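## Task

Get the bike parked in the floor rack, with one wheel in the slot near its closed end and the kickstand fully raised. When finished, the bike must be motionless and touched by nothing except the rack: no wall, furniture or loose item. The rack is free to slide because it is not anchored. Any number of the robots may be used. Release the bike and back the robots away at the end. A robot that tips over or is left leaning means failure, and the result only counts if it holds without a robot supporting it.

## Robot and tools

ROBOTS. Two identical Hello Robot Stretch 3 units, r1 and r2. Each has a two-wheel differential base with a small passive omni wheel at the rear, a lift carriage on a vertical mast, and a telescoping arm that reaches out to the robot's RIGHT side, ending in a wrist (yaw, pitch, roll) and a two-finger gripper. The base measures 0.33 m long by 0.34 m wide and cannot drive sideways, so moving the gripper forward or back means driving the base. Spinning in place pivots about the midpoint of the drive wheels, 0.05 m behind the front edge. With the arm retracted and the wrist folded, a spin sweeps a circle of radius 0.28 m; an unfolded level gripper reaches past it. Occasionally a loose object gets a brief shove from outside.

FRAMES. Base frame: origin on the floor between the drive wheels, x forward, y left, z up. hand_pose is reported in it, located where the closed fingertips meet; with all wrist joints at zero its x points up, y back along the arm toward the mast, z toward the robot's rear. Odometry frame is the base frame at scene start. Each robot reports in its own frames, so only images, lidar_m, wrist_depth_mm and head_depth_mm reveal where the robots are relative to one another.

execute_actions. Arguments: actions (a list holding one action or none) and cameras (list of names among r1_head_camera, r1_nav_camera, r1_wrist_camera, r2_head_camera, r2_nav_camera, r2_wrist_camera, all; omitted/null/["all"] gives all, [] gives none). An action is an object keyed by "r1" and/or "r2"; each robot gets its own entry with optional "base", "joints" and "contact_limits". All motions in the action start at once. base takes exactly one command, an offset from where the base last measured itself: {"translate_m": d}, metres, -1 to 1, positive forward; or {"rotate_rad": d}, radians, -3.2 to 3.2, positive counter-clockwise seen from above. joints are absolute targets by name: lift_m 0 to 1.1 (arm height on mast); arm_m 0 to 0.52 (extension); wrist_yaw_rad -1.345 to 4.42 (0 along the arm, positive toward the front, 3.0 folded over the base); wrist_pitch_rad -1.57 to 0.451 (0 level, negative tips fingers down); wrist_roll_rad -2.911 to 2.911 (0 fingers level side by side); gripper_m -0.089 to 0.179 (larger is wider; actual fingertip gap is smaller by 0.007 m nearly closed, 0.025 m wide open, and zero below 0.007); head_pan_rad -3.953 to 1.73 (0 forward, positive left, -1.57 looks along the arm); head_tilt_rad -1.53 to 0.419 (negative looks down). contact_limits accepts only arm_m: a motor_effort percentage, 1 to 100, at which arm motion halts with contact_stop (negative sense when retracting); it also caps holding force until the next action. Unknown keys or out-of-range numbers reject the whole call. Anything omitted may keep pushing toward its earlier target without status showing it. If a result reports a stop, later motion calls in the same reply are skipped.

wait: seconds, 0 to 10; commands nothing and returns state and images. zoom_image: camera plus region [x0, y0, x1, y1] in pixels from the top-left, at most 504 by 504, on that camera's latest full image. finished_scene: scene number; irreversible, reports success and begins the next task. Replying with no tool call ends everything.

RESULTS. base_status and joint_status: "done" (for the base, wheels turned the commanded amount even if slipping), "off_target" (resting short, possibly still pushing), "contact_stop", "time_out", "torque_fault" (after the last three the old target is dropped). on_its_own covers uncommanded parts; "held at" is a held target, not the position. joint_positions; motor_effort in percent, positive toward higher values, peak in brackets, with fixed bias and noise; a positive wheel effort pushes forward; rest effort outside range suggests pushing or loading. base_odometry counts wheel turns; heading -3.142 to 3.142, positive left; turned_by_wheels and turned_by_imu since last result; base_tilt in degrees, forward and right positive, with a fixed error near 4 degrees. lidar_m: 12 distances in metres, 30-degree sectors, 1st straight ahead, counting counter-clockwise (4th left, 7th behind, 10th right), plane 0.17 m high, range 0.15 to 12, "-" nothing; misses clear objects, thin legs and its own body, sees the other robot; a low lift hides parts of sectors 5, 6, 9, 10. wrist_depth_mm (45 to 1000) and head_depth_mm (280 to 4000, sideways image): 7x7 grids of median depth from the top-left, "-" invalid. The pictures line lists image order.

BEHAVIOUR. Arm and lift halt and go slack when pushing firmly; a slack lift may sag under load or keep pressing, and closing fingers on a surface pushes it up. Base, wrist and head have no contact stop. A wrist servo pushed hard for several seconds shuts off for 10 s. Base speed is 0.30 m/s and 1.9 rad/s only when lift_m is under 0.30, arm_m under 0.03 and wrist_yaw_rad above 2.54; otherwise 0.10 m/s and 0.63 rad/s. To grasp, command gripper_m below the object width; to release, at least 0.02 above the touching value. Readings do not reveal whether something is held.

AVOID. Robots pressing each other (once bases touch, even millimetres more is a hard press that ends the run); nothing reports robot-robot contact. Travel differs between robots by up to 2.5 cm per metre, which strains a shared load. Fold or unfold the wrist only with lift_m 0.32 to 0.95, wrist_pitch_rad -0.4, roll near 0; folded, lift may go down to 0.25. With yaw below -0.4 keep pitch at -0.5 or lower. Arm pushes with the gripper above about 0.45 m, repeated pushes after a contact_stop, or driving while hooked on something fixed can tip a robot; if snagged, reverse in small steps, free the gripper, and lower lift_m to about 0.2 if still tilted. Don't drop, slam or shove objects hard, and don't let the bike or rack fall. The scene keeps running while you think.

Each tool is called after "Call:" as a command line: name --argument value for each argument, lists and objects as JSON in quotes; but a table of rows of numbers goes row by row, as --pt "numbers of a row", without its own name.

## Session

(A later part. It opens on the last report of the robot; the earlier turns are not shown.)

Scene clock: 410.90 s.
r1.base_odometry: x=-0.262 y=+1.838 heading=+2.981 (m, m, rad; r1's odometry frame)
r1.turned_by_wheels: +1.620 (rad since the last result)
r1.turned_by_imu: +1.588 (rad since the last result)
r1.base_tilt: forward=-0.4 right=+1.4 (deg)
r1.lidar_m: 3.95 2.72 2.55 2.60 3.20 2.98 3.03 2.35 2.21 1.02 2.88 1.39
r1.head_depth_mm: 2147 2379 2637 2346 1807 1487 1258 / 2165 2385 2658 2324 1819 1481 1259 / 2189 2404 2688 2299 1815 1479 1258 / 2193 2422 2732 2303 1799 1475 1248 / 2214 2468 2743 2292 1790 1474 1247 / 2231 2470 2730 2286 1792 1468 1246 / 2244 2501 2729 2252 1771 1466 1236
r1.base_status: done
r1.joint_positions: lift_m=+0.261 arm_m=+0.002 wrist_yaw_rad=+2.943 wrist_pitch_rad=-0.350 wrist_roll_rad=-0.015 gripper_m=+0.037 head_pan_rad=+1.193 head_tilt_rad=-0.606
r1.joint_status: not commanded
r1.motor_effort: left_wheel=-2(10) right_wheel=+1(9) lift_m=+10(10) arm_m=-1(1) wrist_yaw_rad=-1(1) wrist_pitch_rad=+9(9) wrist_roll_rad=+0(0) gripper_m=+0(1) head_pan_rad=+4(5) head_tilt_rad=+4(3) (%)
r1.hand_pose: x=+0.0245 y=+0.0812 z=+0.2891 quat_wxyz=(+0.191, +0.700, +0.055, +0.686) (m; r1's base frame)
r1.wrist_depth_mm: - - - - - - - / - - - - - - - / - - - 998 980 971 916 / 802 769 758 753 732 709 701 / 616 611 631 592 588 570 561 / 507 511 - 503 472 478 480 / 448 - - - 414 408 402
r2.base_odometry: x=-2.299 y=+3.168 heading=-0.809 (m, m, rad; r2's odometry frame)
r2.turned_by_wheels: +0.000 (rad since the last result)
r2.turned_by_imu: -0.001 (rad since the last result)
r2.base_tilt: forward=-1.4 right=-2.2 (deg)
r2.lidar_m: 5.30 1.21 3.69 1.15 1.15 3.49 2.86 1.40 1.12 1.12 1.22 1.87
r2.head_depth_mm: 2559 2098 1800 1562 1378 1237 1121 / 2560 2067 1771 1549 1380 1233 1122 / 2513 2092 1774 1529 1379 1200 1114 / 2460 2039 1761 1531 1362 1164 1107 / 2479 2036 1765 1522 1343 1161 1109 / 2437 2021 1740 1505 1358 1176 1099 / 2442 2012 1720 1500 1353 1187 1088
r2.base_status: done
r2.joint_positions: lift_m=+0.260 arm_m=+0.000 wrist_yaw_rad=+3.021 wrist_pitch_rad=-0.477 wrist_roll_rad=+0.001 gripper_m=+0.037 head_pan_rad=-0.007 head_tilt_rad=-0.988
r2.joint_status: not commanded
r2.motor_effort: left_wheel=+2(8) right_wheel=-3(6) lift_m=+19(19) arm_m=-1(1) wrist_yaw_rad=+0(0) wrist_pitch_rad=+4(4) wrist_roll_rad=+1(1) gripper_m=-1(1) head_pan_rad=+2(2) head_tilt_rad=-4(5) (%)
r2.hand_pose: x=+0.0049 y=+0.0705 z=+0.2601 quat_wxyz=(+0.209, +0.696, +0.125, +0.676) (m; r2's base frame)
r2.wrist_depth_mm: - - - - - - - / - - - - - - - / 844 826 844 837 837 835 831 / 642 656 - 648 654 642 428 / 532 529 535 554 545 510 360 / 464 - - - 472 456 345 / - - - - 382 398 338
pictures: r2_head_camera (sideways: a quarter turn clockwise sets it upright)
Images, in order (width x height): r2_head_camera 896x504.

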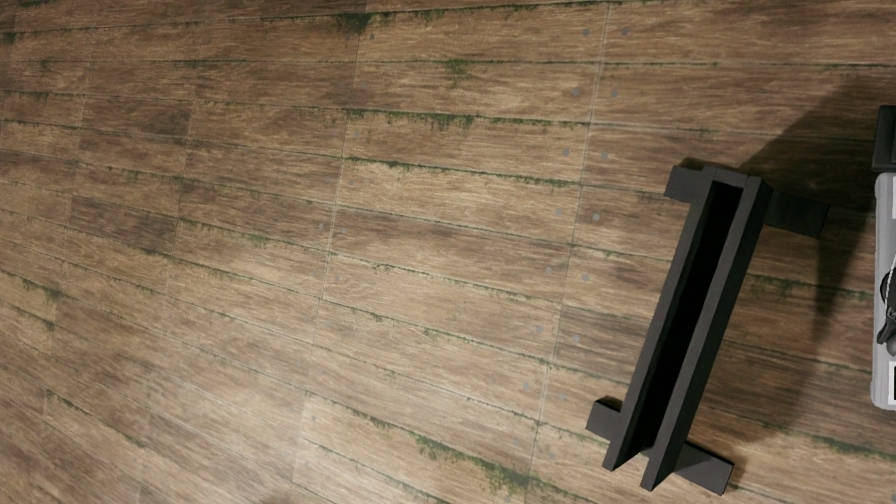

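Call:
execute_actions --actions '[{"r1": {"base": {"translate_m": 1.0}, "joints": {"head_pan_rad": -1.0, "head_tilt_rad": -0.7}}, "r2": {"base": {"translate_m": 0.25}}}]' --cameras '[]'

Call:
execute_actions --actions '[{"r1": {"joints": {"lift_m": 0.5}}, "r2": {"base": {"translate_m": 0.7}}}]' --cameras '["r1_head_camera", "r2_head_camera"]'

Scene clock: 424.93 s.
r1.base_odometry: x=-1.249 y=+1.998 heading=+2.981 (m, m, rad; r1's odometry frame)
r1.turned_by_wheels: +0.000 (rad since the last result)
r1.turned_by_imu: +0.006 (rad since the last result)
r1.base_tilt: forward=-0.4 right=+1.4 (deg)
r1.lidar_m: 3.30 2.27 2.14 2.17 2.81 3.88 3.96 2.79 1.36 0.76 0.66 1.03
r1.head_depth_mm: 3090 3289 2701 2071 1674 1410 1209 / 3456 3652 2704 2061 1672 1250 1204 / 3950 3879 2672 1932 1176 1212 1203 / - 3834 2683 2052 1573 1298 1200 / - 3818 2642 1292 1534 1382 1196 / - 3776 2643 1969 1469 1397 1195 / - 3735 2602 2011 1560 1388 1192
r1.base_status: done
r1.joint_positions: lift_m=+0.261 arm_m=+0.002 wrist_yaw_rad=+2.943 wrist_pitch_rad=-0.350 wrist_roll_rad=-0.015 gripper_m=+0.037 head_pan_rad=-0.993 head_tilt_rad=-0.692
r1.joint_status: all done
r1.motor_effort: left_wheel=-3(8) right_wheel=+2(8) lift_m=+10(11) arm_m=-1(0) wrist_yaw_rad=-1(1) wrist_pitch_rad=+9(8) wrist_roll_rad=+0(0) gripper_m=+1(1) head_pan_rad=-3(44) head_tilt_rad=-6(19) (%)
r1.hand_pose: x=+0.0245 y=+0.0812 z=+0.2891 quat_wxyz=(+0.191, +0.700, +0.055, +0.686) (m; r1's base frame)
r1.wrist_depth_mm: - - - - - - - / - - - - - - - / - - - 1000 983 945 937 / 790 767 749 751 735 710 705 / 636 608 634 587 592 568 556 / 513 503 - 501 467 483 467 / 451 - - - 414 411 405
r2.base_odometry: x=-2.126 y=+2.987 heading=-0.810 (m, m, rad; r2's odometry frame)
r2.turned_by_wheels: +0.000 (rad since the last result)
r2.turned_by_imu: -0.003 (rad since the last result)
r2.base_tilt: forward=-1.4 right=-2.4 (deg)
r2.lidar_m: 5.03 1.01 1.16 1.46 3.95 3.74 2.95 1.44 1.16 1.15 1.26 1.93
r2.head_depth_mm: 2550 2099 1783 1568 1380 1233 1122 / 2551 2077 1774 1544 1370 1232 1118 / 2507 2078 1767 1539 1352 1232 1095 / 2511 2064 1746 1531 1353 1218 1092 / 2495 2058 1739 1533 1350 1220 1087 / 2409 1997 1731 1514 1341 1212 1083 / 2395 2004 1732 1501 1351 1204 1069
r2.base_status: done
r2.joint_positions: lift_m=+0.260 arm_m=+0.000 wrist_yaw_rad=+3.021 wrist_pitch_rad=-0.477 wrist_roll_rad=+0.001 gripper_m=+0.037 head_pan_rad=-0.007 head_tilt_rad=-0.989
r2.joint_status: not commanded
r2.motor_effort: left_wheel=+1(8) right_wheel=+6(21) lift_m=+20(20) arm_m=-1(1) wrist_yaw_rad=+0(1) wrist_pitch_rad=+4(5) wrist_roll_rad=+1(1) gripper_m=-1(1) head_pan_rad=+2(3) head_tilt_rad=-4(4) (%)
r2.hand_pose: x=+0.0049 y=+0.0704 z=+0.2600 quat_wxyz=(+0.209, +0.696, +0.125, +0.676) (m; r2's base frame)
r2.wrist_depth_mm: - - - - - - - / - - - - - - 879 / 824 804 831 826 853 837 833 / 650 650 - 649 503 458 655 / 542 538 531 545 414 334 535 / 463 - - - 348 294 428 / - - - - 374 252 252
pictures: none
No camera images: the call's "cameras" was empty. Leave "cameras" out to get every camera's image.

Scene clock: 429.03 s.
r1.base_odometry: x=-1.249 y=+1.998 heading=+2.981 (m, m, rad; r1's odometry frame)
r1.turned_by_wheels: +0.000 (rad since the last result)
r1.turned_by_imu: +0.000 (rad since the last result)
r1.base_tilt: forward=-0.4 right=+1.4 (deg)
r1.lidar_m: 3.31 2.27 2.13 2.18 2.82 3.88 3.96 2.79 2.63 0.76 0.66 1.02
r1.head_depth_mm: 3131 3305 2728 2056 1678 1395 1209 / 3481 3641 2689 2074 1673 1252 1203 / 3927 3848 2687 1929 1178 1214 1207 / - 3867 2653 2045 1579 1305 1200 / - 3823 2655 1298 1527 1393 1198 / - 3817 2617 1969 1477 1387 1193 / - 3779 2638 2016 1557 1382 1194
r1.base_status: not commanded
r1.joint_positions: lift_m=+0.499 arm_m=+0.002 wrist_yaw_rad=+2.943 wrist_pitch_rad=-0.350 wrist_roll_rad=-0.015 gripper_m=+0.037 head_pan_rad=-0.993 head_tilt_rad=-0.692
r1.joint_status: all done
r1.motor_effort: left_wheel=-2(2) right_wheel=+2(2) lift_m=+41(43) arm_m=+0(1) wrist_yaw_rad=-1(2) wrist_pitch_rad=+9(8) wrist_roll_rad=+0(0) gripper_m=+0(1) head_pan_rad=-3(3) head_tilt_rad=-4(5) (%)
r1.hand_pose: x=+0.0245 y=+0.0812 z=+0.5275 quat_wxyz=(+0.191, +0.700, +0.055, +0.686) (m; r1's base frame)
r1.wrist_depth_mm: - - - - - - - / - - - - - - - / - - - - - - - / - - - - - - - / 999 992 - 954 965 927 892 / 838 798 - 791 739 774 749 / 702 684 673 673 661 646 653
r2.base_odometry: x=-1.643 y=+2.480 heading=-0.809 (m, m, rad; r2's odometry frame)
r2.turned_by_wheels: +0.000 (rad since the last result)
r2.turned_by_imu: -0.001 (rad since the last result)
r2.base_tilt: forward=-1.3 right=-2.4 (deg)
r2.lidar_m: 4.37 4.40 0.88 0.65 1.58 4.43 3.23 1.57 1.26 1.25 1.36 2.09
r2.head_depth_mm: 2560 2092 1792 1552 1383 1234 1120 / 2523 2079 1765 1541 1373 1225 1120 / 2501 2073 1759 1538 1371 1232 1122 / 2492 2036 1747 1530 1355 1218 1102 / 2457 2050 1721 1522 1346 1218 1064 / 2438 2004 1730 1506 1336 1210 1070 / 2406 2016 1721 1511 1336 1200 1056
r2.base_status: done
r2.joint_positions: lift_m=+0.260 arm_m=+0.000 wrist_yaw_rad=+3.021 wrist_pitch_rad=-0.478 wrist_roll_rad=+0.001 gripper_m=+0.037 head_pan_rad=-0.006 head_tilt_rad=-0.989
r2.joint_status: not commanded
r2.motor_effort: left_wheel=+4(19) right_wheel=-1(15) lift_m=+20(20) arm_m=-1(1) wrist_yaw_rad=+0(0) wrist_pitch_rad=+5(5) wrist_roll_rad=+1(1) gripper_m=-1(0) head_pan_rad=+2(2) head_tilt_rad=-4(4) (%)
r2.hand_pose: x=+0.0049 y=+0.0703 z=+0.2597 quat_wxyz=(+0.209, +0.696, +0.126, +0.675) (m; r2's base frame)
r2.wrist_depth_mm: - - - - - 943 - / - - - - - - - / 814 818 835 553 851 832 830 / 648 646 - 458 623 650 659 / 538 530 532 423 344 537 533 / 461 - - - 335 287 450 / - - - - 267 265 385
pictures: r1_head_camera (sideways: a quarter turn clockwise sets it upright), r2_head_camera (sideways: a quarter turn clockwise sets it upright)
Images, in order (width x height): r1_head_camera 896x504, r2_head_camera 896x504.

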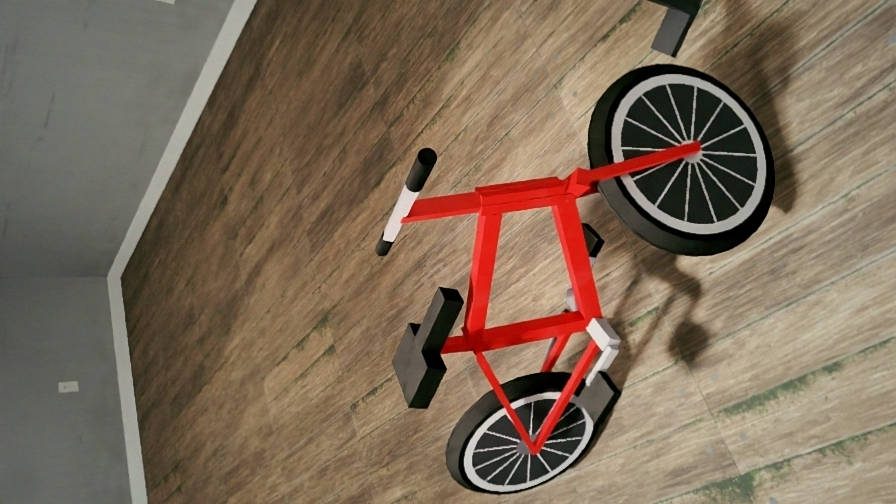

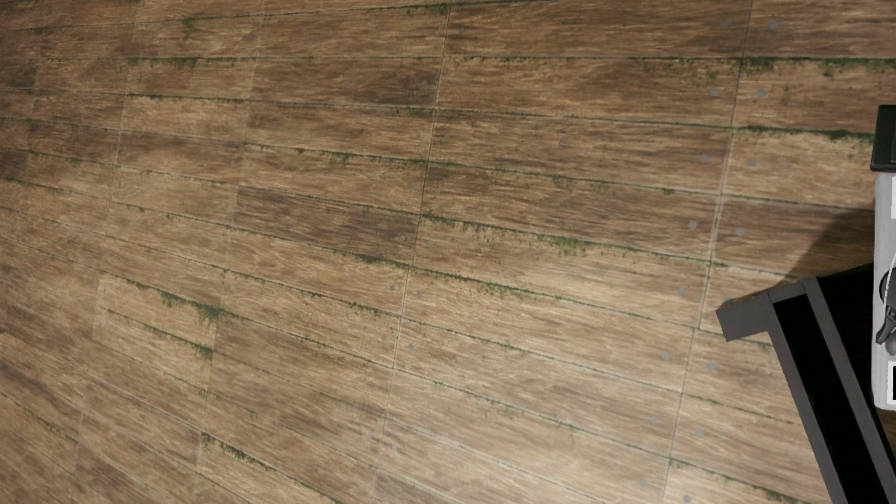

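Call:
execute_actions --actions '[{"r1": {"joints": {"wrist_pitch_rad": -0.4, "wrist_yaw_rad": 0.0, "gripper_m": 0.12}}, "r2": {"joints": {"head_pan_rad": 1.0, "head_tilt_rad": -1.0}}}]' --cameras '["r2_head_camera", "r2_nav_camera"]'

Scene clock: 440.13 s.
r1.base_odometry: x=-1.249 y=+1.998 heading=+2.981 (m, m, rad; r1's odometry frame)
r1.turned_by_wheels: +0.000 (rad since the last result)
r1.turned_by_imu: +0.000 (rad since the last result)
r1.base_tilt: forward=-0.4 right=+1.4 (deg)
r1.lidar_m: 3.30 2.28 2.13 2.17 2.81 3.88 3.96 2.80 2.63 0.77 0.66 1.03
r1.head_depth_mm: 3066 3289 2704 2066 1685 1382 1212 / 3487 3568 2717 2060 1661 1256 1218 / 3948 3912 2682 1922 1183 1208 1207 / - 3896 2652 2055 1574 1302 1205 / - 3856 2674 1291 1528 1392 1202 / - 3840 2654 1953 1476 1377 1195 / - 3744 2643 2010 1565 1380 1195
r1.base_status: not commanded
r1.joint_positions: lift_m=+0.499 arm_m=+0.002 wrist_yaw_rad=+0.003 wrist_pitch_rad=-0.412 wrist_roll_rad=-0.015 gripper_m=+0.120 head_pan_rad=-0.993 head_tilt_rad=-0.692
r1.joint_status: all done
r1.motor_effort: left_wheel=-3(2) right_wheel=+2(2) lift_m=+41(41) arm_m=+0(0) wrist_yaw_rad=-3(4) wrist_pitch_rad=+6(8) wrist_roll_rad=+0(1) gripper_m=+0(80) head_pan_rad=-3(3) head_tilt_rad=-4(5) (%)
r1.hand_pose: x=-0.0208 y=-0.3719 z=+0.5132 quat_wxyz=(+0.698, +0.147, -0.686, -0.143) (m; r1's base frame)
r1.wrist_depth_mm: - - - - - - - / 524 - - - - - - / - 636 - - - - - / - 580 686 - - - - / 855 549 701 868 856 876 834 / 779 566 696 747 727 676 727 / 661 640 659 649 648 629 628
r2.base_odometry: x=-1.643 y=+2.480 heading=-0.809 (m, m, rad; r2's odometry frame)
r2.turned_by_wheels: +0.000 (rad since the last result)
r2.turned_by_imu: -0.001 (rad since the last result)
r2.base_tilt: forward=-1.5 right=-2.3 (deg)
r2.lidar_m: 4.34 4.39 0.88 0.66 1.58 4.42 3.21 1.57 1.26 1.25 1.37 2.10
r2.head_depth_mm: 2584 2106 1791 1570 1392 1245 1119 / 2520 2077 1780 1551 1368 1236 1121 / 2492 1987 1748 1546 1362 1225 1099 / 2471 1230 1642 1535 1362 1224 1058 / 2449 1986 1457 1497 1345 1189 1124 / 2423 1974 1229 1452 1355 1171 - / 2428 1940 1719 1447 1327 1183 -
r2.base_status: not commanded
r2.joint_positions: lift_m=+0.260 arm_m=+0.000 wrist_yaw_rad=+3.021 wrist_pitch_rad=-0.478 wrist_roll_rad=+0.001 gripper_m=+0.037 head_pan_rad=+0.993 head_tilt_rad=-0.989
r2.joint_status: all done
r2.motor_effort: left_wheel=+4(4) right_wheel=-1(0) lift_m=+20(20) arm_m=-1(1) wrist_yaw_rad=+0(1) wrist_pitch_rad=+5(5) wrist_roll_rad=+1(1) gripper_m=+0(0) head_pan_rad=+3(26) head_tilt_rad=-4(4) (%)
r2.hand_pose: x=+0.0049 y=+0.0703 z=+0.2597 quat_wxyz=(+0.209, +0.696, +0.126, +0.675) (m; r2's base frame)
r2.wrist_depth_mm: - - - - - 948 - / - - - - - - - / 840 831 834 551 856 818 833 / 649 649 - 455 618 645 650 / 530 535 530 424 343 539 534 / 465 - - - 333 289 456 / - - - - 267 266 386
pictures: r2_head_camera (sideways: a quarter turn clockwise sets it upright), r2_nav_camera (sideways: a quarter turn counterclockwise sets it upright)
Images, in order (width x height): r2_head_camera 896x504, r2_nav_camera 672x504.

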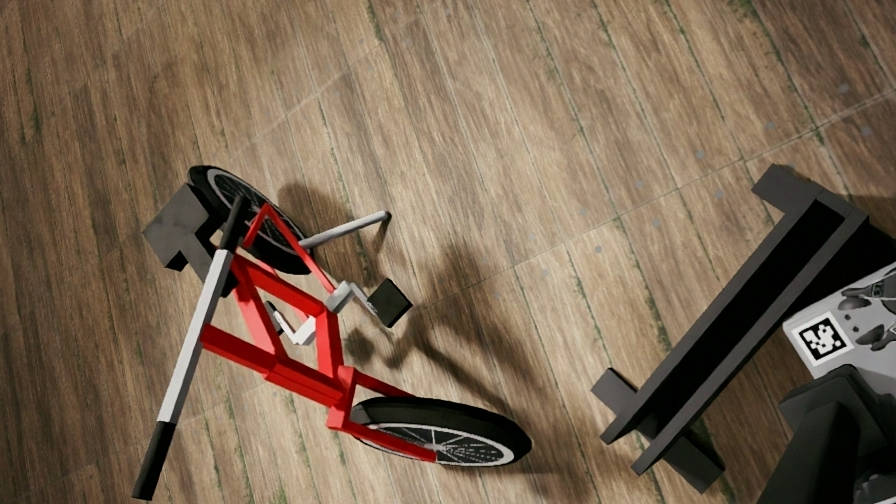

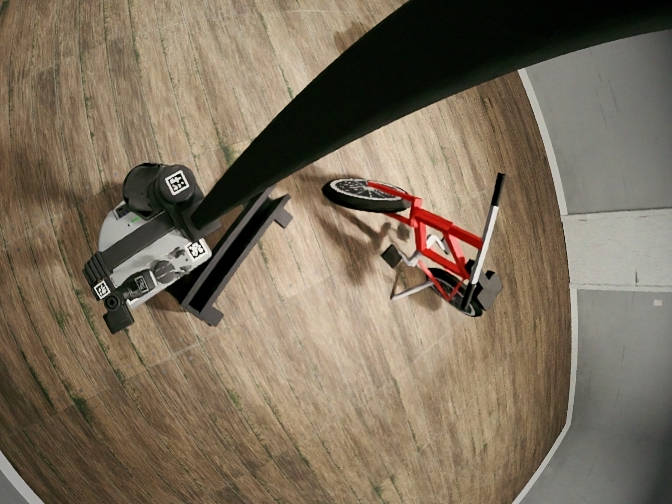

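Call:
execute_actions --actions '[{"r1": {"joints": {"wrist_pitch_rad": 0.0, "head_pan_rad": -1.45, "head_tilt_rad": -0.75}}, "r2": {"base": {"rotate_rad": -0.45}}}]' --cameras '[]'

Call:
execute_actions --actions '[{"r2": {"base": {"translate_m": 0.4}}}]' --cameras '["r2_nav_camera", "r2_head_camera", "r1_head_camera", "r1_wrist_camera"]'

Scene clock: 458.53 s.
r1.base_odometry: x=-1.249 y=+1.998 heading=+2.981 (m, m, rad; r1's odometry frame)
r1.turned_by_wheels: +0.000 (rad since the last result)
r1.turned_by_imu: +0.000 (rad since the last result)
r1.base_tilt: forward=-0.5 right=+1.4 (deg)
r1.lidar_m: 3.30 2.27 2.13 2.17 2.81 3.87 3.96 2.79 2.63 0.76 0.66 1.02
r1.head_depth_mm: 2315 2580 2217 1822 1611 1367 1184 / 2450 2686 1434 1660 1603 1382 1188 / 2622 2923 2456 1790 1542 1356 1228 / 2797 3014 2454 1888 1551 1335 1182 / 2980 3154 2448 1937 1251 1274 1178 / 3177 3343 2445 1923 1173 1203 1174 / 3491 3336 2405 1115 1505 1344 1170
r1.base_status: not commanded
r1.joint_positions: lift_m=+0.499 arm_m=+0.002 wrist_yaw_rad=+0.003 wrist_pitch_rad=-0.027 wrist_roll_rad=-0.015 gripper_m=+0.120 head_pan_rad=-1.443 head_tilt_rad=-0.740
r1.joint_status: all done
r1.motor_effort: left_wheel=-3(3) right_wheel=+2(2) lift_m=+41(41) arm_m=+0(1) wrist_yaw_rad=-3(2) wrist_pitch_rad=+13(13) wrist_roll_rad=+0(0) gripper_m=+0(0) head_pan_rad=-4(33) head_tilt_rad=-6(13) (%)
r1.hand_pose: x=-0.0207 y=-0.4022 z=+0.6068 quat_wxyz=(+0.713, +0.011, -0.701, -0.009) (m; r1's base frame)
r1.wrist_depth_mm: - - - - - - - / - - - - - - - / - - - - - - - / - - - - - - - / - - - - - - - / - 577 - - - - - / 681 542 644 884 916 906 916
r2.base_odometry: x=-1.643 y=+2.480 heading=-1.259 (m, m, rad; r2's odometry frame)
r2.turned_by_wheels: -0.450 (rad since the last result)
r2.turned_by_imu: -0.451 (rad since the last result)
r2.base_tilt: forward=-1.5 right=-2.3 (deg)
r2.lidar_m: 2.33 4.36 1.41 0.75 0.66 4.00 4.38 2.72 1.49 1.25 1.25 1.41
r2.head_depth_mm: 2579 2112 1787 1554 1372 1236 1126 / 2528 2087 1794 1544 1376 1230 1116 / 2529 2060 1770 1535 1361 1228 1111 / 2461 2053 1737 1527 1362 1202 1090 / 2422 2032 1741 1522 1341 1211 1079 / 2455 2036 1725 1518 1341 1165 - / 2407 1503 1566 1470 1342 1185 -
r2.base_status: done
r2.joint_positions: lift_m=+0.260 arm_m=+0.000 wrist_yaw_rad=+3.021 wrist_pitch_rad=-0.478 wrist_roll_rad=+0.001 gripper_m=+0.037 head_pan_rad=+0.993 head_tilt_rad=-0.989
r2.joint_status: not commanded
r2.motor_effort: left_wheel=+4(11) right_wheel=-2(7) lift_m=+20(20) arm_m=-1(1) wrist_yaw_rad=+0(0) wrist_pitch_rad=+5(5) wrist_roll_rad=+1(1) gripper_m=-1(1) head_pan_rad=+1(3) head_tilt_rad=-4(4) (%)
r2.hand_pose: x=+0.0049 y=+0.0703 z=+0.2597 quat_wxyz=(+0.209, +0.696, +0.126, +0.675) (m; r2's base frame)
r2.wrist_depth_mm: - - - - - - - / - - - - - - - / 817 814 842 831 826 838 843 / 657 619 - 412 658 661 662 / 533 512 501 342 346 326 536 / 463 - - - 280 269 455 / - - - - 342 265 394
pictures: none
No camera images: the call's "cameras" was empty. Leave "cameras" out to get every camera's image.

Scene clock: 461.73 s.
r1.base_odometry: x=-1.249 y=+1.998 heading=+2.981 (m, m, rad; r1's odometry frame)
r1.turned_by_wheels: +0.000 (rad since the last result)
r1.turned_by_imu: +0.000 (rad since the last result)
r1.base_tilt: forward=-0.4 right=+1.4 (deg)
r1.lidar_m: 3.29 2.27 2.14 2.17 2.81 3.89 3.98 2.80 2.62 0.76 0.66 1.03
r1.head_depth_mm: 2345 2573 2498 1952 1601 1366 1186 / 2486 2747 2471 1960 1609 1378 1186 / 2620 2906 1943 1851 1599 1359 1224 / 2773 3021 1989 1825 1556 1340 1180 / 3011 3212 2458 1938 1256 1272 1178 / 3187 3346 2449 1922 1176 1210 1175 / 3487 3310 2417 1115 1509 1347 1173
r1.base_status: not commanded
r1.joint_positions: lift_m=+0.499 arm_m=+0.002 wrist_yaw_rad=+0.003 wrist_pitch_rad=-0.027 wrist_roll_rad=-0.015 gripper_m=+0.120 head_pan_rad=-1.443 head_tilt_rad=-0.740
r1.joint_status: not commanded
r1.motor_effort: left_wheel=-2(3) right_wheel=+2(2) lift_m=+41(41) arm_m=+0(1) wrist_yaw_rad=-2(3) wrist_pitch_rad=+13(13) wrist_roll_rad=+0(0) gripper_m=+0(1) head_pan_rad=-4(4) head_tilt_rad=-6(6) (%)
r1.hand_pose: x=-0.0207 y=-0.4022 z=+0.6068 quat_wxyz=(+0.713, +0.011, -0.701, -0.009) (m; r1's base frame)
r1.wrist_depth_mm: - - - - - - - / - - - - - - - / - - - - - - - / - - - - - - - / - - - - - - - / - 574 - - - - - / 673 551 645 932 934 916 903
r2.base_odometry: x=-1.521 y=+2.100 heading=-1.259 (m, m, rad; r2's odometry frame)
r2.turned_by_wheels: +0.000 (rad since the last result)
r2.turned_by_imu: -0.001 (rad since the last result)
r2.base_tilt: forward=-1.4 right=-2.4 (deg)
r2.lidar_m: 2.11 3.97 4.30 1.16 0.87 0.89 4.80 2.47 1.34 1.14 1.13 1.28
r2.head_depth_mm: 2552 2110 1794 1554 1371 1235 1116 / 2527 2102 1766 1541 1374 1231 1113 / 2518 2049 1775 1535 1367 1220 1111 / 2463 2044 1754 1531 1344 1220 1104 / 2440 2014 1751 1517 1351 1198 1078 / 2470 1999 1727 1518 1350 1208 - / 2396 2011 1723 1506 1337 1201 -
r2.base_status: done
r2.joint_positions: lift_m=+0.260 arm_m=+0.000 wrist_yaw_rad=+3.021 wrist_pitch_rad=-0.478 wrist_roll_rad=+0.001 gripper_m=+0.037 head_pan_rad=+0.994 head_tilt_rad=-0.990
r2.joint_status: not commanded
r2.motor_effort: left_wheel=+10(32) right_wheel=-1(8) lift_m=+20(20) arm_m=-1(1) wrist_yaw_rad=+0(1) wrist_pitch_rad=+5(5) wrist_roll_rad=+1(1) gripper_m=+0(0) head_pan_rad=+1(2) head_tilt_rad=-4(4) (%)
r2.hand_pose: x=+0.0049 y=+0.0702 z=+0.2597 quat_wxyz=(+0.209, +0.696, +0.126, +0.675) (m; r2's base frame)
r2.wrist_depth_mm: 686 - - - - - - / 745 - - - - - - / 773 828 829 834 853 846 845 / 390 382 - 650 651 653 652 / 326 326 324 376 442 540 541 / 359 - - - 470 447 456 / - - - - 373 393 394
pictures: r1_head_camera (sideways: a quarter turn clockwise sets it upright), r1_wrist_camera, r2_head_camera (sideways: a quarter turn clockwise sets it upright), r2_nav_camera (sideways: a quarter turn counterclockwise sets it upright)
Images, in order (width x height): r1_head_camera 896x504, r1_wrist_camera 644x364, r2_head_camera 896x504, r2_nav_camera 672x504.

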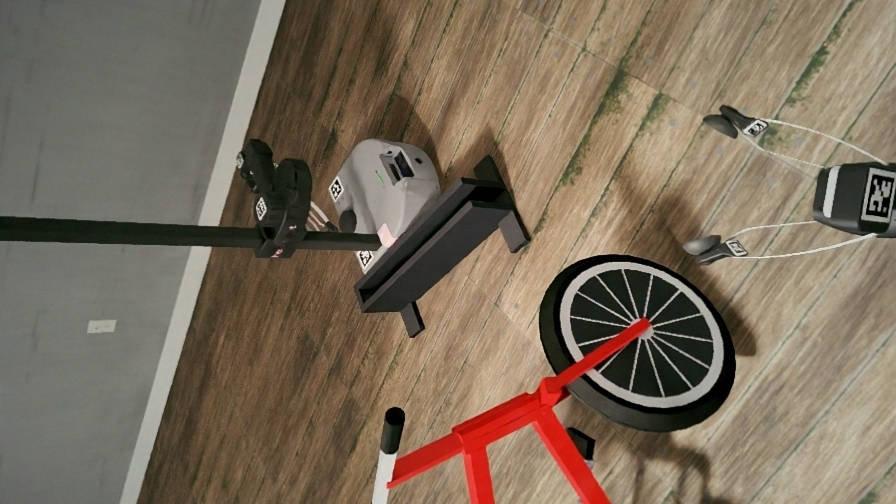

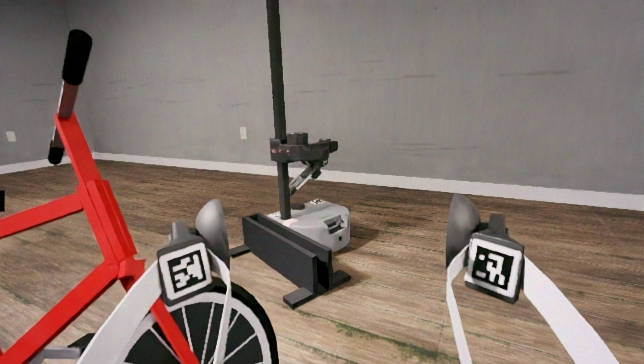

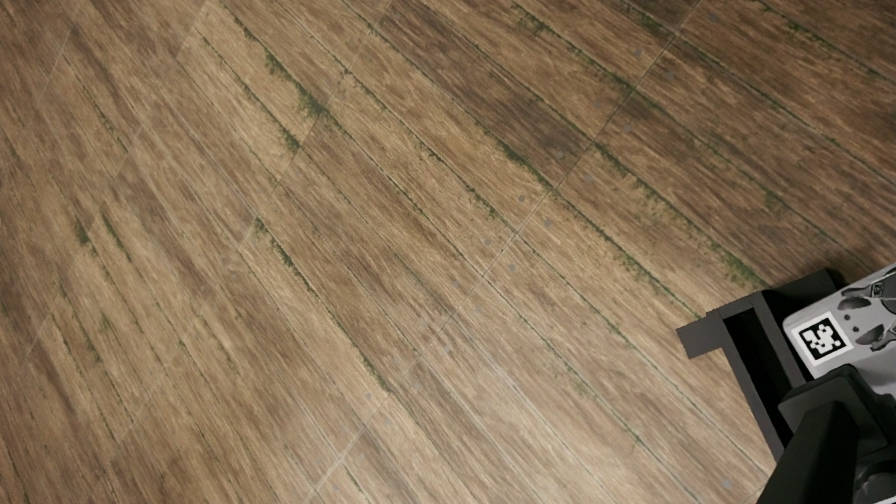

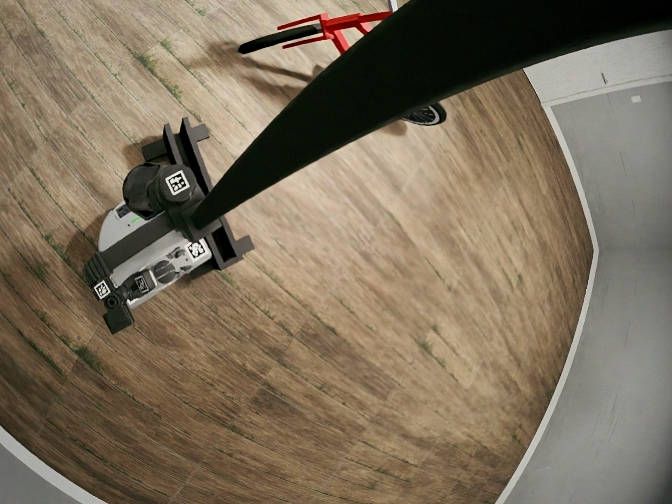

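Call:
execute_actions --actions '[{"r1": {"base": {"translate_m": 0.38}}, "r2": {"base": {"rotate_rad": 0.6}}}]' --cameras '[]'

Call:
execute_actions --actions '[{"r2": {"base": {"translate_m": 0.5}, "joints": {"head_pan_rad": 0.5, "head_tilt_rad": -1.1}}}]' --cameras '["r2_nav_camera", "r2_head_camera", "r1_head_camera", "r1_wrist_camera"]'

Scene clock: 488.97 s.
r1.base_odometry: x=-1.624 y=+2.058 heading=+2.981 (m, m, rad; r1's odometry frame)
r1.turned_by_wheels: +0.000 (rad since the last result)
r1.turned_by_imu: +0.001 (rad since the last result)
r1.base_tilt: forward=-0.4 right=+1.4 (deg)
r1.lidar_m: 3.04 2.10 1.97 2.01 2.61 4.22 4.32 2.97 0.80 0.56 0.77 0.94
r1.head_depth_mm: 2476 2681 1763 1852 1607 1366 1188 / 2642 2911 2386 1790 1271 1263 1182 / 2810 3061 2482 1884 1129 1147 1224 / 2986 3204 2464 1818 1521 1359 1179 / 3231 3367 2424 1934 1552 1330 1173 / 3446 3352 2423 1908 1296 1270 1173 / 3694 3302 2429 1909 1230 1287 1169
r1.base_status: done
r1.joint_positions: lift_m=+0.499 arm_m=+0.002 wrist_yaw_rad=+0.003 wrist_pitch_rad=-0.027 wrist_roll_rad=-0.015 gripper_m=+0.120 head_pan_rad=-1.443 head_tilt_rad=-0.740
r1.joint_status: not commanded
r1.motor_effort: left_wheel=-3(4) right_wheel=+2(6) lift_m=+41(41) arm_m=+0(0) wrist_yaw_rad=-1(3) wrist_pitch_rad=+13(13) wrist_roll_rad=+0(0) gripper_m=+2(0) head_pan_rad=-4(4) head_tilt_rad=-5(6) (%)
r1.hand_pose: x=-0.0208 y=-0.4022 z=+0.6069 quat_wxyz=(+0.713, +0.011, -0.701, -0.009) (m; r1's base frame)
r1.wrist_depth_mm: - - - - - - - / - - - - - - - / - - - - - - - / - - - - - - - / - - - - - - - / - 612 - 554 - - - / 550 889 654 859 613 905 888
r2.base_odometry: x=-1.521 y=+2.100 heading=-0.659 (m, m, rad; r2's odometry frame)
r2.turned_by_wheels: +0.600 (rad since the last result)
r2.turned_by_imu: +0.599 (rad since the last result)
r2.base_tilt: forward=-1.4 right=-2.3 (deg)
r2.lidar_m: 3.98 4.15 0.98 0.87 4.29 4.78 2.17 1.29 1.13 1.13 1.34 2.40
r2.head_depth_mm: 2558 2090 1787 1561 1388 1239 1127 / 2528 2104 1774 1546 1374 1226 1111 / 2496 2061 1755 1539 1371 1218 1103 / 2477 2036 1742 1511 1351 1217 1084 / 2448 1455 1654 1518 1346 1174 1132 / 2429 1221 1622 1514 1346 1185 - / 2434 1942 1647 1495 1326 1157 -
r2.base_status: done
r2.joint_positions: lift_m=+0.260 arm_m=+0.000 wrist_yaw_rad=+3.021 wrist_pitch_rad=-0.478 wrist_roll_rad=+0.001 gripper_m=+0.037 head_pan_rad=+0.994 head_tilt_rad=-0.990
r2.joint_status: not commanded
r2.motor_effort: left_wheel=-2(7) right_wheel=+3(8) lift_m=+20(20) arm_m=-1(1) wrist_yaw_rad=+0(0) wrist_pitch_rad=+5(5) wrist_roll_rad=+1(1) gripper_m=-1(1) head_pan_rad=+2(2) head_tilt_rad=-4(4) (%)
r2.hand_pose: x=+0.0049 y=+0.0702 z=+0.2597 quat_wxyz=(+0.209, +0.696, +0.126, +0.675) (m; r2's base frame)
r2.wrist_depth_mm: - - 839 - - - - / - - - - - - - / 830 822 653 835 838 834 830 / 645 643 - 411 661 654 643 / 527 524 503 363 346 331 544 / 463 - - - 294 275 441 / - - - - 366 278 397
pictures: none
No camera images: the call's "cameras" was empty. Leave "cameras" out to get every camera's image.

Scene clock: 492.27 s.
r1.base_odometry: x=-1.624 y=+2.058 heading=+2.981 (m, m, rad; r1's odometry frame)
r1.turned_by_wheels: +0.000 (rad since the last result)
r1.turned_by_imu: +0.000 (rad since the last result)
r1.base_tilt: forward=-0.4 right=+1.4 (deg)
r1.lidar_m: 3.04 2.10 1.97 2.01 2.61 4.23 4.31 2.97 0.80 0.57 0.77 0.94
r1.head_depth_mm: 2507 2749 2490 1950 1607 1363 1188 / 2644 2905 2463 1889 1265 1261 1181 / 2802 3078 2286 1841 1132 1148 1224 / 2956 3158 1995 1824 1515 1355 1177 / 3189 3325 2443 1935 1549 1328 1174 / 3484 3332 2423 1928 1293 1277 1173 / 3715 3275 2414 1914 1231 1298 1170
r1.base_status: not commanded
r1.joint_positions: lift_m=+0.499 arm_m=+0.002 wrist_yaw_rad=+0.003 wrist_pitch_rad=-0.027 wrist_roll_rad=-0.015 gripper_m=+0.120 head_pan_rad=-1.443 head_tilt_rad=-0.740
r1.joint_status: not commanded
r1.motor_effort: left_wheel=-3(3) right_wheel=+2(2) lift_m=+41(41) arm_m=+0(0) wrist_yaw_rad=-2(3) wrist_pitch_rad=+13(13) wrist_roll_rad=+0(0) gripper_m=-1(0) head_pan_rad=-4(3) head_tilt_rad=-6(7) (%)
r1.hand_pose: x=-0.0208 y=-0.4022 z=+0.6069 quat_wxyz=(+0.713, +0.011, -0.701, -0.009) (m; r1's base frame)
r1.wrist_depth_mm: - - - - - - - / - - - - - - - / - - - - - - - / - - - - - - - / - - - - - - - / - 623 - 557 - - - / 564 874 659 864 611 909 923
r2.base_odometry: x=-1.125 y=+1.794 heading=-0.659 (m, m, rad; r2's odometry frame)
r2.turned_by_wheels: +0.000 (rad since the last result)
r2.turned_by_imu: -0.001 (rad since the last result)
r2.base_tilt: forward=-1.4 right=-2.2 (deg)
r2.lidar_m: 3.50 3.99 3.46 0.98 0.98 5.25 2.43 1.45 1.28 1.28 1.50 2.71
r2.head_depth_mm: 2137 1840 1630 1461 1329 1218 1114 / 2100 1819 1608 1453 1310 1216 1109 / 2086 1810 1606 1445 1314 1201 1115 / 2061 1801 1591 1440 1307 1195 1136 / 2066 1812 1599 1430 1297 1193 - / 2046 1781 1572 1421 1304 1135 - / 2016 1775 1564 1409 1286 1179 -
r2.base_status: done
r2.joint_positions: lift_m=+0.260 arm_m=+0.000 wrist_yaw_rad=+3.021 wrist_pitch_rad=-0.478 wrist_roll_rad=+0.001 gripper_m=+0.037 head_pan_rad=+0.506 head_tilt_rad=-1.088
r2.joint_status: all done
r2.motor_effort: left_wheel=+11(27) right_wheel=+0(9) lift_m=+20(20) arm_m=-1(1) wrist_yaw_rad=+0(0) wrist_pitch_rad=+5(5) wrist_roll_rad=+1(1) gripper_m=+0(0) head_pan_rad=-2(21) head_tilt_rad=-4(12) (%)
r2.hand_pose: x=+0.0049 y=+0.0702 z=+0.2596 quat_wxyz=(+0.209, +0.696, +0.126, +0.675) (m; r2's base frame)
r2.wrist_depth_mm: 849 871 - - - - - / - - - - - - - / 825 828 834 826 846 835 834 / 650 643 - 643 659 645 659 / 354 313 315 377 501 537 535 / 316 - - - 470 457 459 / - - - - 374 394 391
pictures: r1_head_camera (sideways: a quarter turn clockwise sets it upright), r1_wrist_camera, r2_head_camera (sideways: a quarter turn clockwise sets it upright), r2_nav_camera (sideways: a quarter turn counterclockwise sets it upright)
Images, in order (width x height): r1_head_camera 896x504, r1_wrist_camera 644x364, r2_head_camera 896x504, r2_nav_camera 672x504.

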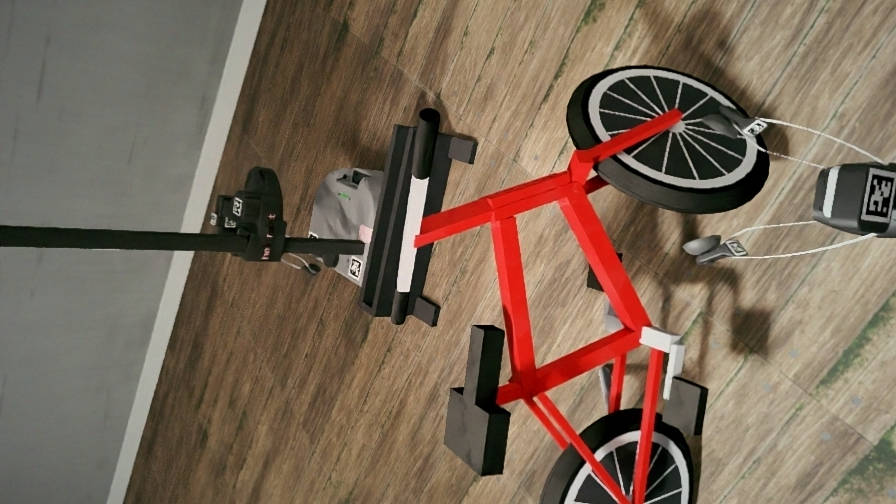

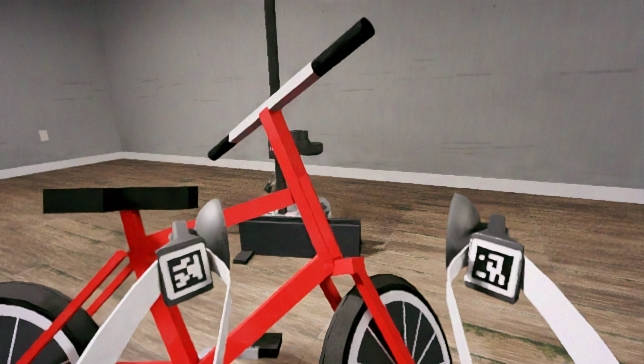

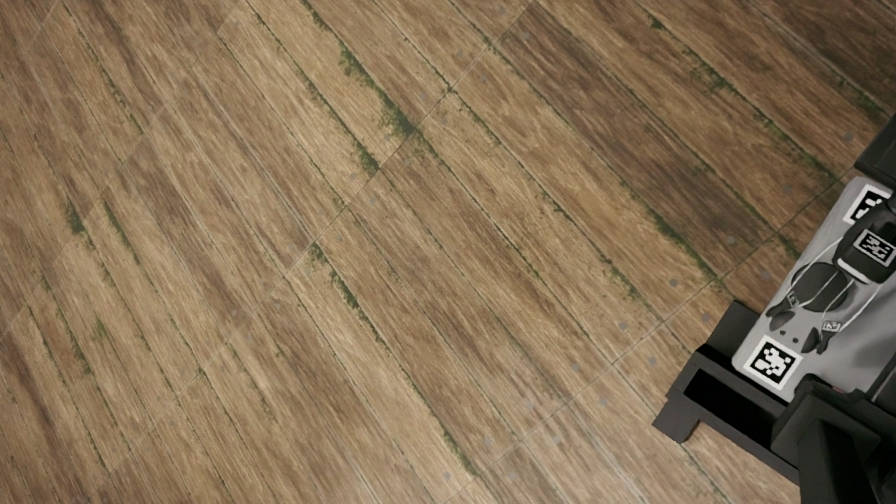

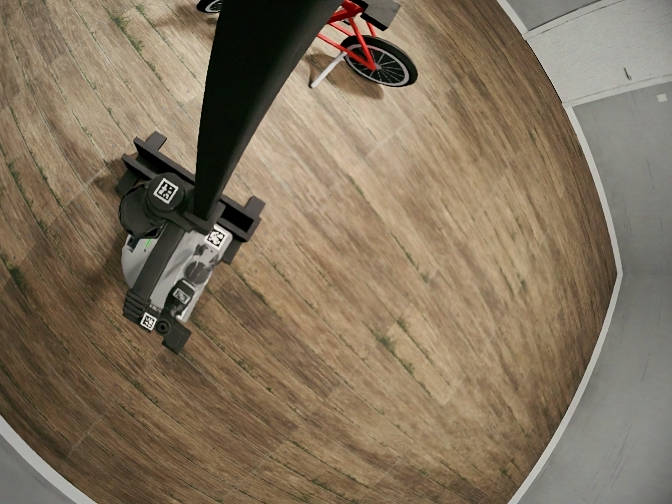

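Call:
execute_actions --actions '[{"r1": {"base": {"translate_m": 0.085}, "joints": {"arm_m": 0.2}}, "r2": {"base": {"translate_m": 0.55}}}]' --cameras '["r1_wrist_camera"]'

Call:
execute_actions --actions '[{"r2": {"base": {"rotate_rad": 0.8}}}]' --cameras '[]'

Call:
execute_actions --actions '[{"r2": {"base": {"translate_m": 0.55}, "joints": {"head_pan_rad": 1.0, "head_tilt_rad": -0.9}}}]' --cameras '["r2_nav_camera", "r2_head_camera"]'

Scene clock: 550.07 s.
r1.base_odometry: x=-1.708 y=+2.072 heading=+2.981 (m, m, rad; r1's odometry frame)
r1.turned_by_wheels: +0.000 (rad since the last result)
r1.turned_by_imu: +0.000 (rad since the last result)
r1.base_tilt: forward=-0.3 right=+1.5 (deg)
r1.lidar_m: 2.99 2.06 1.94 1.98 2.55 4.29 4.38 2.99 0.64 0.58 0.74 4.42
r1.head_depth_mm: 2514 2782 2491 1948 1605 1286 1186 / 2674 2916 2482 1889 1178 1143 - / 2835 3066 2464 1824 1481 - 1157 / 3017 3177 2445 1880 1459 1351 1177 / 3213 3335 2230 1929 1196 1298 1175 / 3390 2892 2138 1921 1225 1288 1174 / 3768 3288 2415 1902 1214 1287 1173
r1.base_status: done
r1.joint_positions: lift_m=+0.499 arm_m=+0.200 wrist_yaw_rad=+0.002 wrist_pitch_rad=-0.026 wrist_roll_rad=-0.015 gripper_m=+0.120 head_pan_rad=-1.443 head_tilt_rad=-0.741
r1.joint_status: all done
r1.motor_effort: left_wheel=-2(3) right_wheel=+2(5) lift_m=+41(41) arm_m=+4(4) wrist_yaw_rad=-2(3) wrist_pitch_rad=+12(13) wrist_roll_rad=+0(0) gripper_m=+1(0) head_pan_rad=-3(4) head_tilt_rad=-5(7) (%)
r1.hand_pose: x=-0.0210 y=-0.6001 z=+0.6071 quat_wxyz=(+0.713, +0.010, -0.702, -0.009) (m; r1's base frame)
r1.wrist_depth_mm: - - - - 281 - - / - - - - - - - / - - - 419 - - - / - - - - - - - / 359 359 - 359 - - - / - 367 360 - - - - / 964 874 940 929 351 918 921
r2.base_odometry: x=-0.690 y=+1.457 heading=-0.659 (m, m, rad; r2's odometry frame)
r2.turned_by_wheels: +0.000 (rad since the last result)
r2.turned_by_imu: -0.002 (rad since the last result)
r2.base_tilt: forward=-1.5 right=-2.3 (deg)
r2.lidar_m: 2.98 3.53 3.30 1.18 1.18 1.45 2.75 1.63 1.43 1.44 1.70 2.97
r2.head_depth_mm: 2122 1836 1650 1473 1323 1213 1113 / 2108 1835 1645 1459 1326 1215 1113 / 2106 1808 1602 1448 1317 1200 1118 / 2073 1806 1596 1443 1307 1193 1142 / 2064 1803 1603 1440 1301 1199 - / 2031 1782 1583 1423 1288 1193 - / 2006 1767 1568 1400 1291 1175 -
r2.base_status: done
r2.joint_positions: lift_m=+0.260 arm_m=+0.000 wrist_yaw_rad=+3.021 wrist_pitch_rad=-0.478 wrist_roll_rad=+0.001 gripper_m=+0.037 head_pan_rad=+0.506 head_tilt_rad=-1.088
r2.joint_status: not commanded
r2.motor_effort: left_wheel=+0(27) right_wheel=+1(7) lift_m=+20(20) arm_m=-1(1) wrist_yaw_rad=+0(0) wrist_pitch_rad=+5(5) wrist_roll_rad=+1(1) gripper_m=+0(0) head_pan_rad=-2(1) head_tilt_rad=-4(4) (%)
r2.hand_pose: x=+0.0049 y=+0.0702 z=+0.2596 quat_wxyz=(+0.209, +0.696, +0.126, +0.675) (m; r2's base frame)
r2.wrist_depth_mm: - - - - - - - / - - - - - - - / 828 843 831 843 845 840 858 / 395 408 - 653 648 651 658 / 352 405 534 554 542 543 538 / 376 - - - 466 458 451 / - - - - 380 397 397
pictures: r1_wrist_camera
Images, in order (width x height): r1_wrist_camera 644x364.

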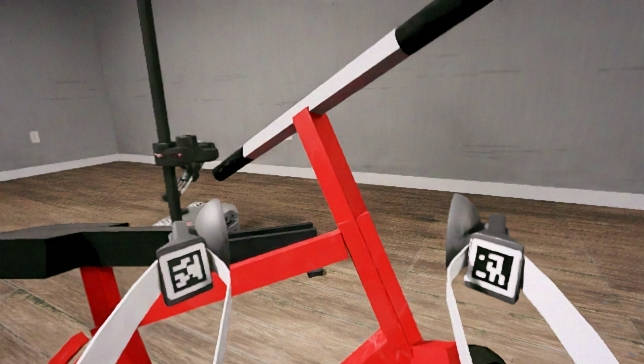

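Scene clock: 551.87 s.
r1.base_odometry: x=-1.708 y=+2.072 heading=+2.981 (m, m, rad; r1's odometry frame)
r1.turned_by_wheels: +0.000 (rad since the last result)
r1.turned_by_imu: +0.000 (rad since the last result)
r1.base_tilt: forward=-0.5 right=+1.5 (deg)
r1.lidar_m: 2.99 2.06 1.94 1.97 2.56 4.31 4.38 3.01 0.64 0.57 0.74 4.43
r1.head_depth_mm: 2523 2780 2503 1962 1607 1285 1185 / 2649 2947 2487 1889 1176 1145 - / 2820 3063 2455 1831 1485 - 1163 / 3014 3202 2466 1874 1457 1351 1177 / 3236 3320 2221 1923 1197 1298 1175 / 3375 2889 2206 1909 1226 1293 1167 / 3740 3317 2422 1917 1217 1295 1173
r1.base_status: not commanded
r1.joint_positions: lift_m=+0.499 arm_m=+0.200 wrist_yaw_rad=+0.002 wrist_pitch_rad=-0.026 wrist_roll_rad=-0.015 gripper_m=+0.120 head_pan_rad=-1.443 head_tilt_rad=-0.741
r1.joint_status: not commanded
r1.motor_effort: left_wheel=-2(2) right_wheel=+2(2) lift_m=+41(41) arm_m=+4(4) wrist_yaw_rad=-2(3) wrist_pitch_rad=+12(12) wrist_roll_rad=-1(0) gripper_m=+2(1) head_pan_rad=-4(3) head_tilt_rad=-7(6) (%)
r1.hand_pose: x=-0.0210 y=-0.6001 z=+0.6071 quat_wxyz=(+0.713, +0.010, -0.702, -0.009) (m; r1's base frame)
r1.wrist_depth_mm: - - - - 281 - - / - - - - - - - / - - - 416 - - - / - - - - - - - / 358 355 - 361 - - - / - 368 362 - - - - / - 883 947 935 351 899 882
r2.base_odometry: x=-0.690 y=+1.457 heading=+0.141 (m, m, rad; r2's odometry frame)
r2.turned_by_wheels: +0.800 (rad since the last result)
r2.turned_by_imu: +0.801 (rad since the last result)
r2.base_tilt: forward=-1.3 right=-2.3 (deg)
r2.lidar_m: 3.42 3.30 1.17 1.23 4.81 1.95 1.47 1.44 1.51 2.12 2.97 3.13
r2.head_depth_mm: 2098 1834 1634 1473 1329 1215 1117 / 2107 1826 1627 1463 1317 1207 1113 / 2084 1817 1609 1451 1315 1205 1117 / 2070 1802 1596 1433 1310 1191 1139 / 2051 1794 1593 1428 1296 1190 - / 2022 1775 1569 1420 1294 1168 - / 2033 1767 1574 1412 1292 1139 -
r2.base_status: done
r2.joint_positions: lift_m=+0.260 arm_m=+0.000 wrist_yaw_rad=+3.021 wrist_pitch_rad=-0.478 wrist_roll_rad=+0.001 gripper_m=+0.037 head_pan_rad=+0.506 head_tilt_rad=-1.088
r2.joint_status: not commanded
r2.motor_effort: left_wheel=-2(5) right_wheel=+2(8) lift_m=+20(20) arm_m=-1(1) wrist_yaw_rad=+0(1) wrist_pitch_rad=+5(5) wrist_roll_rad=+1(1) gripper_m=+0(1) head_pan_rad=-2(2) head_tilt_rad=-4(4) (%)
r2.hand_pose: x=+0.0049 y=+0.0702 z=+0.2596 quat_wxyz=(+0.209, +0.696, +0.126, +0.675) (m; r2's base frame)
r2.wrist_depth_mm: - - - - - - - / - - - - - - - / 778 551 529 519 838 841 843 / 646 613 - 476 643 657 647 / 533 531 528 518 537 529 540 / 467 - - - 466 455 455 / - - - - 382 395 394
pictures: none
No camera images: the call's "cameras" was empty. Leave "cameras" out to get every camera's image.

Scene clock: 555.33 s.
r1.base_odometry: x=-1.708 y=+2.072 heading=+2.981 (m, m, rad; r1's odometry frame)
r1.turned_by_wheels: +0.000 (rad since the last result)
r1.turned_by_imu: +0.000 (rad since the last result)
r1.base_tilt: forward=-0.4 right=+1.4 (deg)
r1.lidar_m: 2.99 2.06 1.94 1.97 2.55 4.30 4.37 3.01 0.64 0.57 0.74 4.42
r1.head_depth_mm: 2532 2791 2488 1950 1605 1284 1186 / 2669 2943 2487 1887 1177 1145 - / 2850 3051 2466 1832 1488 - 1158 / 3024 3179 2461 1873 1455 1357 1175 / 3225 3357 2436 1925 1194 1296 1177 / 3503 3346 2423 1917 1226 1287 1174 / 3730 3290 2424 1914 1222 1299 1172
r1.base_status: not commanded
r1.joint_positions: lift_m=+0.499 arm_m=+0.200 wrist_yaw_rad=+0.002 wrist_pitch_rad=-0.026 wrist_roll_rad=-0.015 gripper_m=+0.120 head_pan_rad=-1.443 head_tilt_rad=-0.741
r1.joint_status: not commanded
r1.motor_effort: left_wheel=-2(2) right_wheel=+2(2) lift_m=+41(41) arm_m=+4(4) wrist_yaw_rad=-1(2) wrist_pitch_rad=+13(13) wrist_roll_rad=+0(0) gripper_m=+0(1) head_pan_rad=-4(3) head_tilt_rad=-5(6) (%)
r1.hand_pose: x=-0.0210 y=-0.6001 z=+0.6071 quat_wxyz=(+0.713, +0.010, -0.702, -0.009) (m; r1's base frame)
r1.wrist_depth_mm: - - - - 281 - - / - - - - - - - / - - - 418 - - - / - - - - - - - / 360 356 - 360 - - - / - 369 359 - - - - / 988 864 976 939 347 906 890
r2.base_odometry: x=-0.146 y=+1.535 heading=+0.141 (m, m, rad; r2's odometry frame)
r2.turned_by_wheels: +0.000 (rad since the last result)
r2.turned_by_imu: -0.001 (rad since the last result)
r2.base_tilt: forward=-1.5 right=-2.3 (deg)
r2.lidar_m: 2.92 2.82 3.00 0.99 1.27 2.62 1.98 1.92 2.02 2.80 2.72 2.86
r2.head_depth_mm: 2526 2468 1965 1674 1440 1268 1131 / 2645 2396 1976 1643 1422 1260 1126 / 2796 2367 1956 1645 1416 1253 1117 / 2891 2346 1903 1636 1417 1255 1117 / 3033 2318 1926 1622 1407 1243 1134 / 2954 2308 1925 1610 1405 1239 1120 / 2871 2298 1894 1570 1392 1235 1118
r2.base_status: done
r2.joint_positions: lift_m=+0.260 arm_m=+0.000 wrist_yaw_rad=+3.021 wrist_pitch_rad=-0.478 wrist_roll_rad=+0.001 gripper_m=+0.037 head_pan_rad=+0.993 head_tilt_rad=-0.902
r2.joint_status: all done
r2.motor_effort: left_wheel=-2(5) right_wheel=+3(9) lift_m=+20(20) arm_m=-1(1) wrist_yaw_rad=+0(0) wrist_pitch_rad=+5(5) wrist_roll_rad=+1(1) gripper_m=-1(0) head_pan_rad=+1(21) head_tilt_rad=+0(14) (%)
r2.hand_pose: x=+0.0049 y=+0.0702 z=+0.2596 quat_wxyz=(+0.209, +0.696, +0.126, +0.675) (m; r2's base frame)
r2.wrist_depth_mm: - - - 967 - - - / - - - - - - - / 822 837 833 829 847 838 838 / 592 646 - 654 649 651 664 / 513 526 535 544 547 528 536 / 466 - - - 465 450 455 / - - - - 382 395 395
pictures: r2_head_camera (sideways: a quarter turn clockwise sets it upright), r2_nav_camera (sideways: a quarter turn counterclockwise sets it upright)
Images, in order (width x height): r2_head_camera 896x504, r2_nav_camera 672x504.

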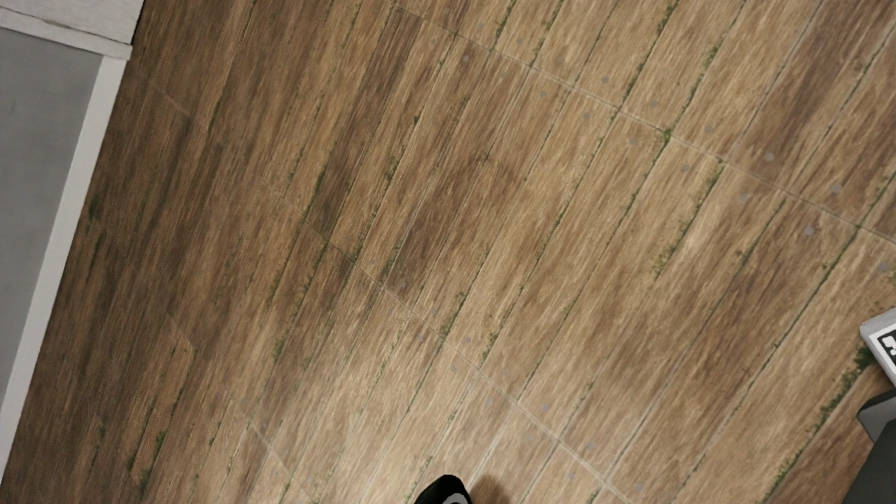

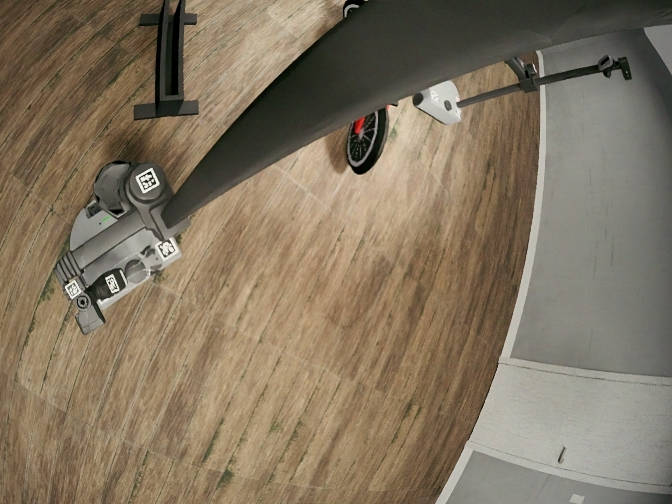

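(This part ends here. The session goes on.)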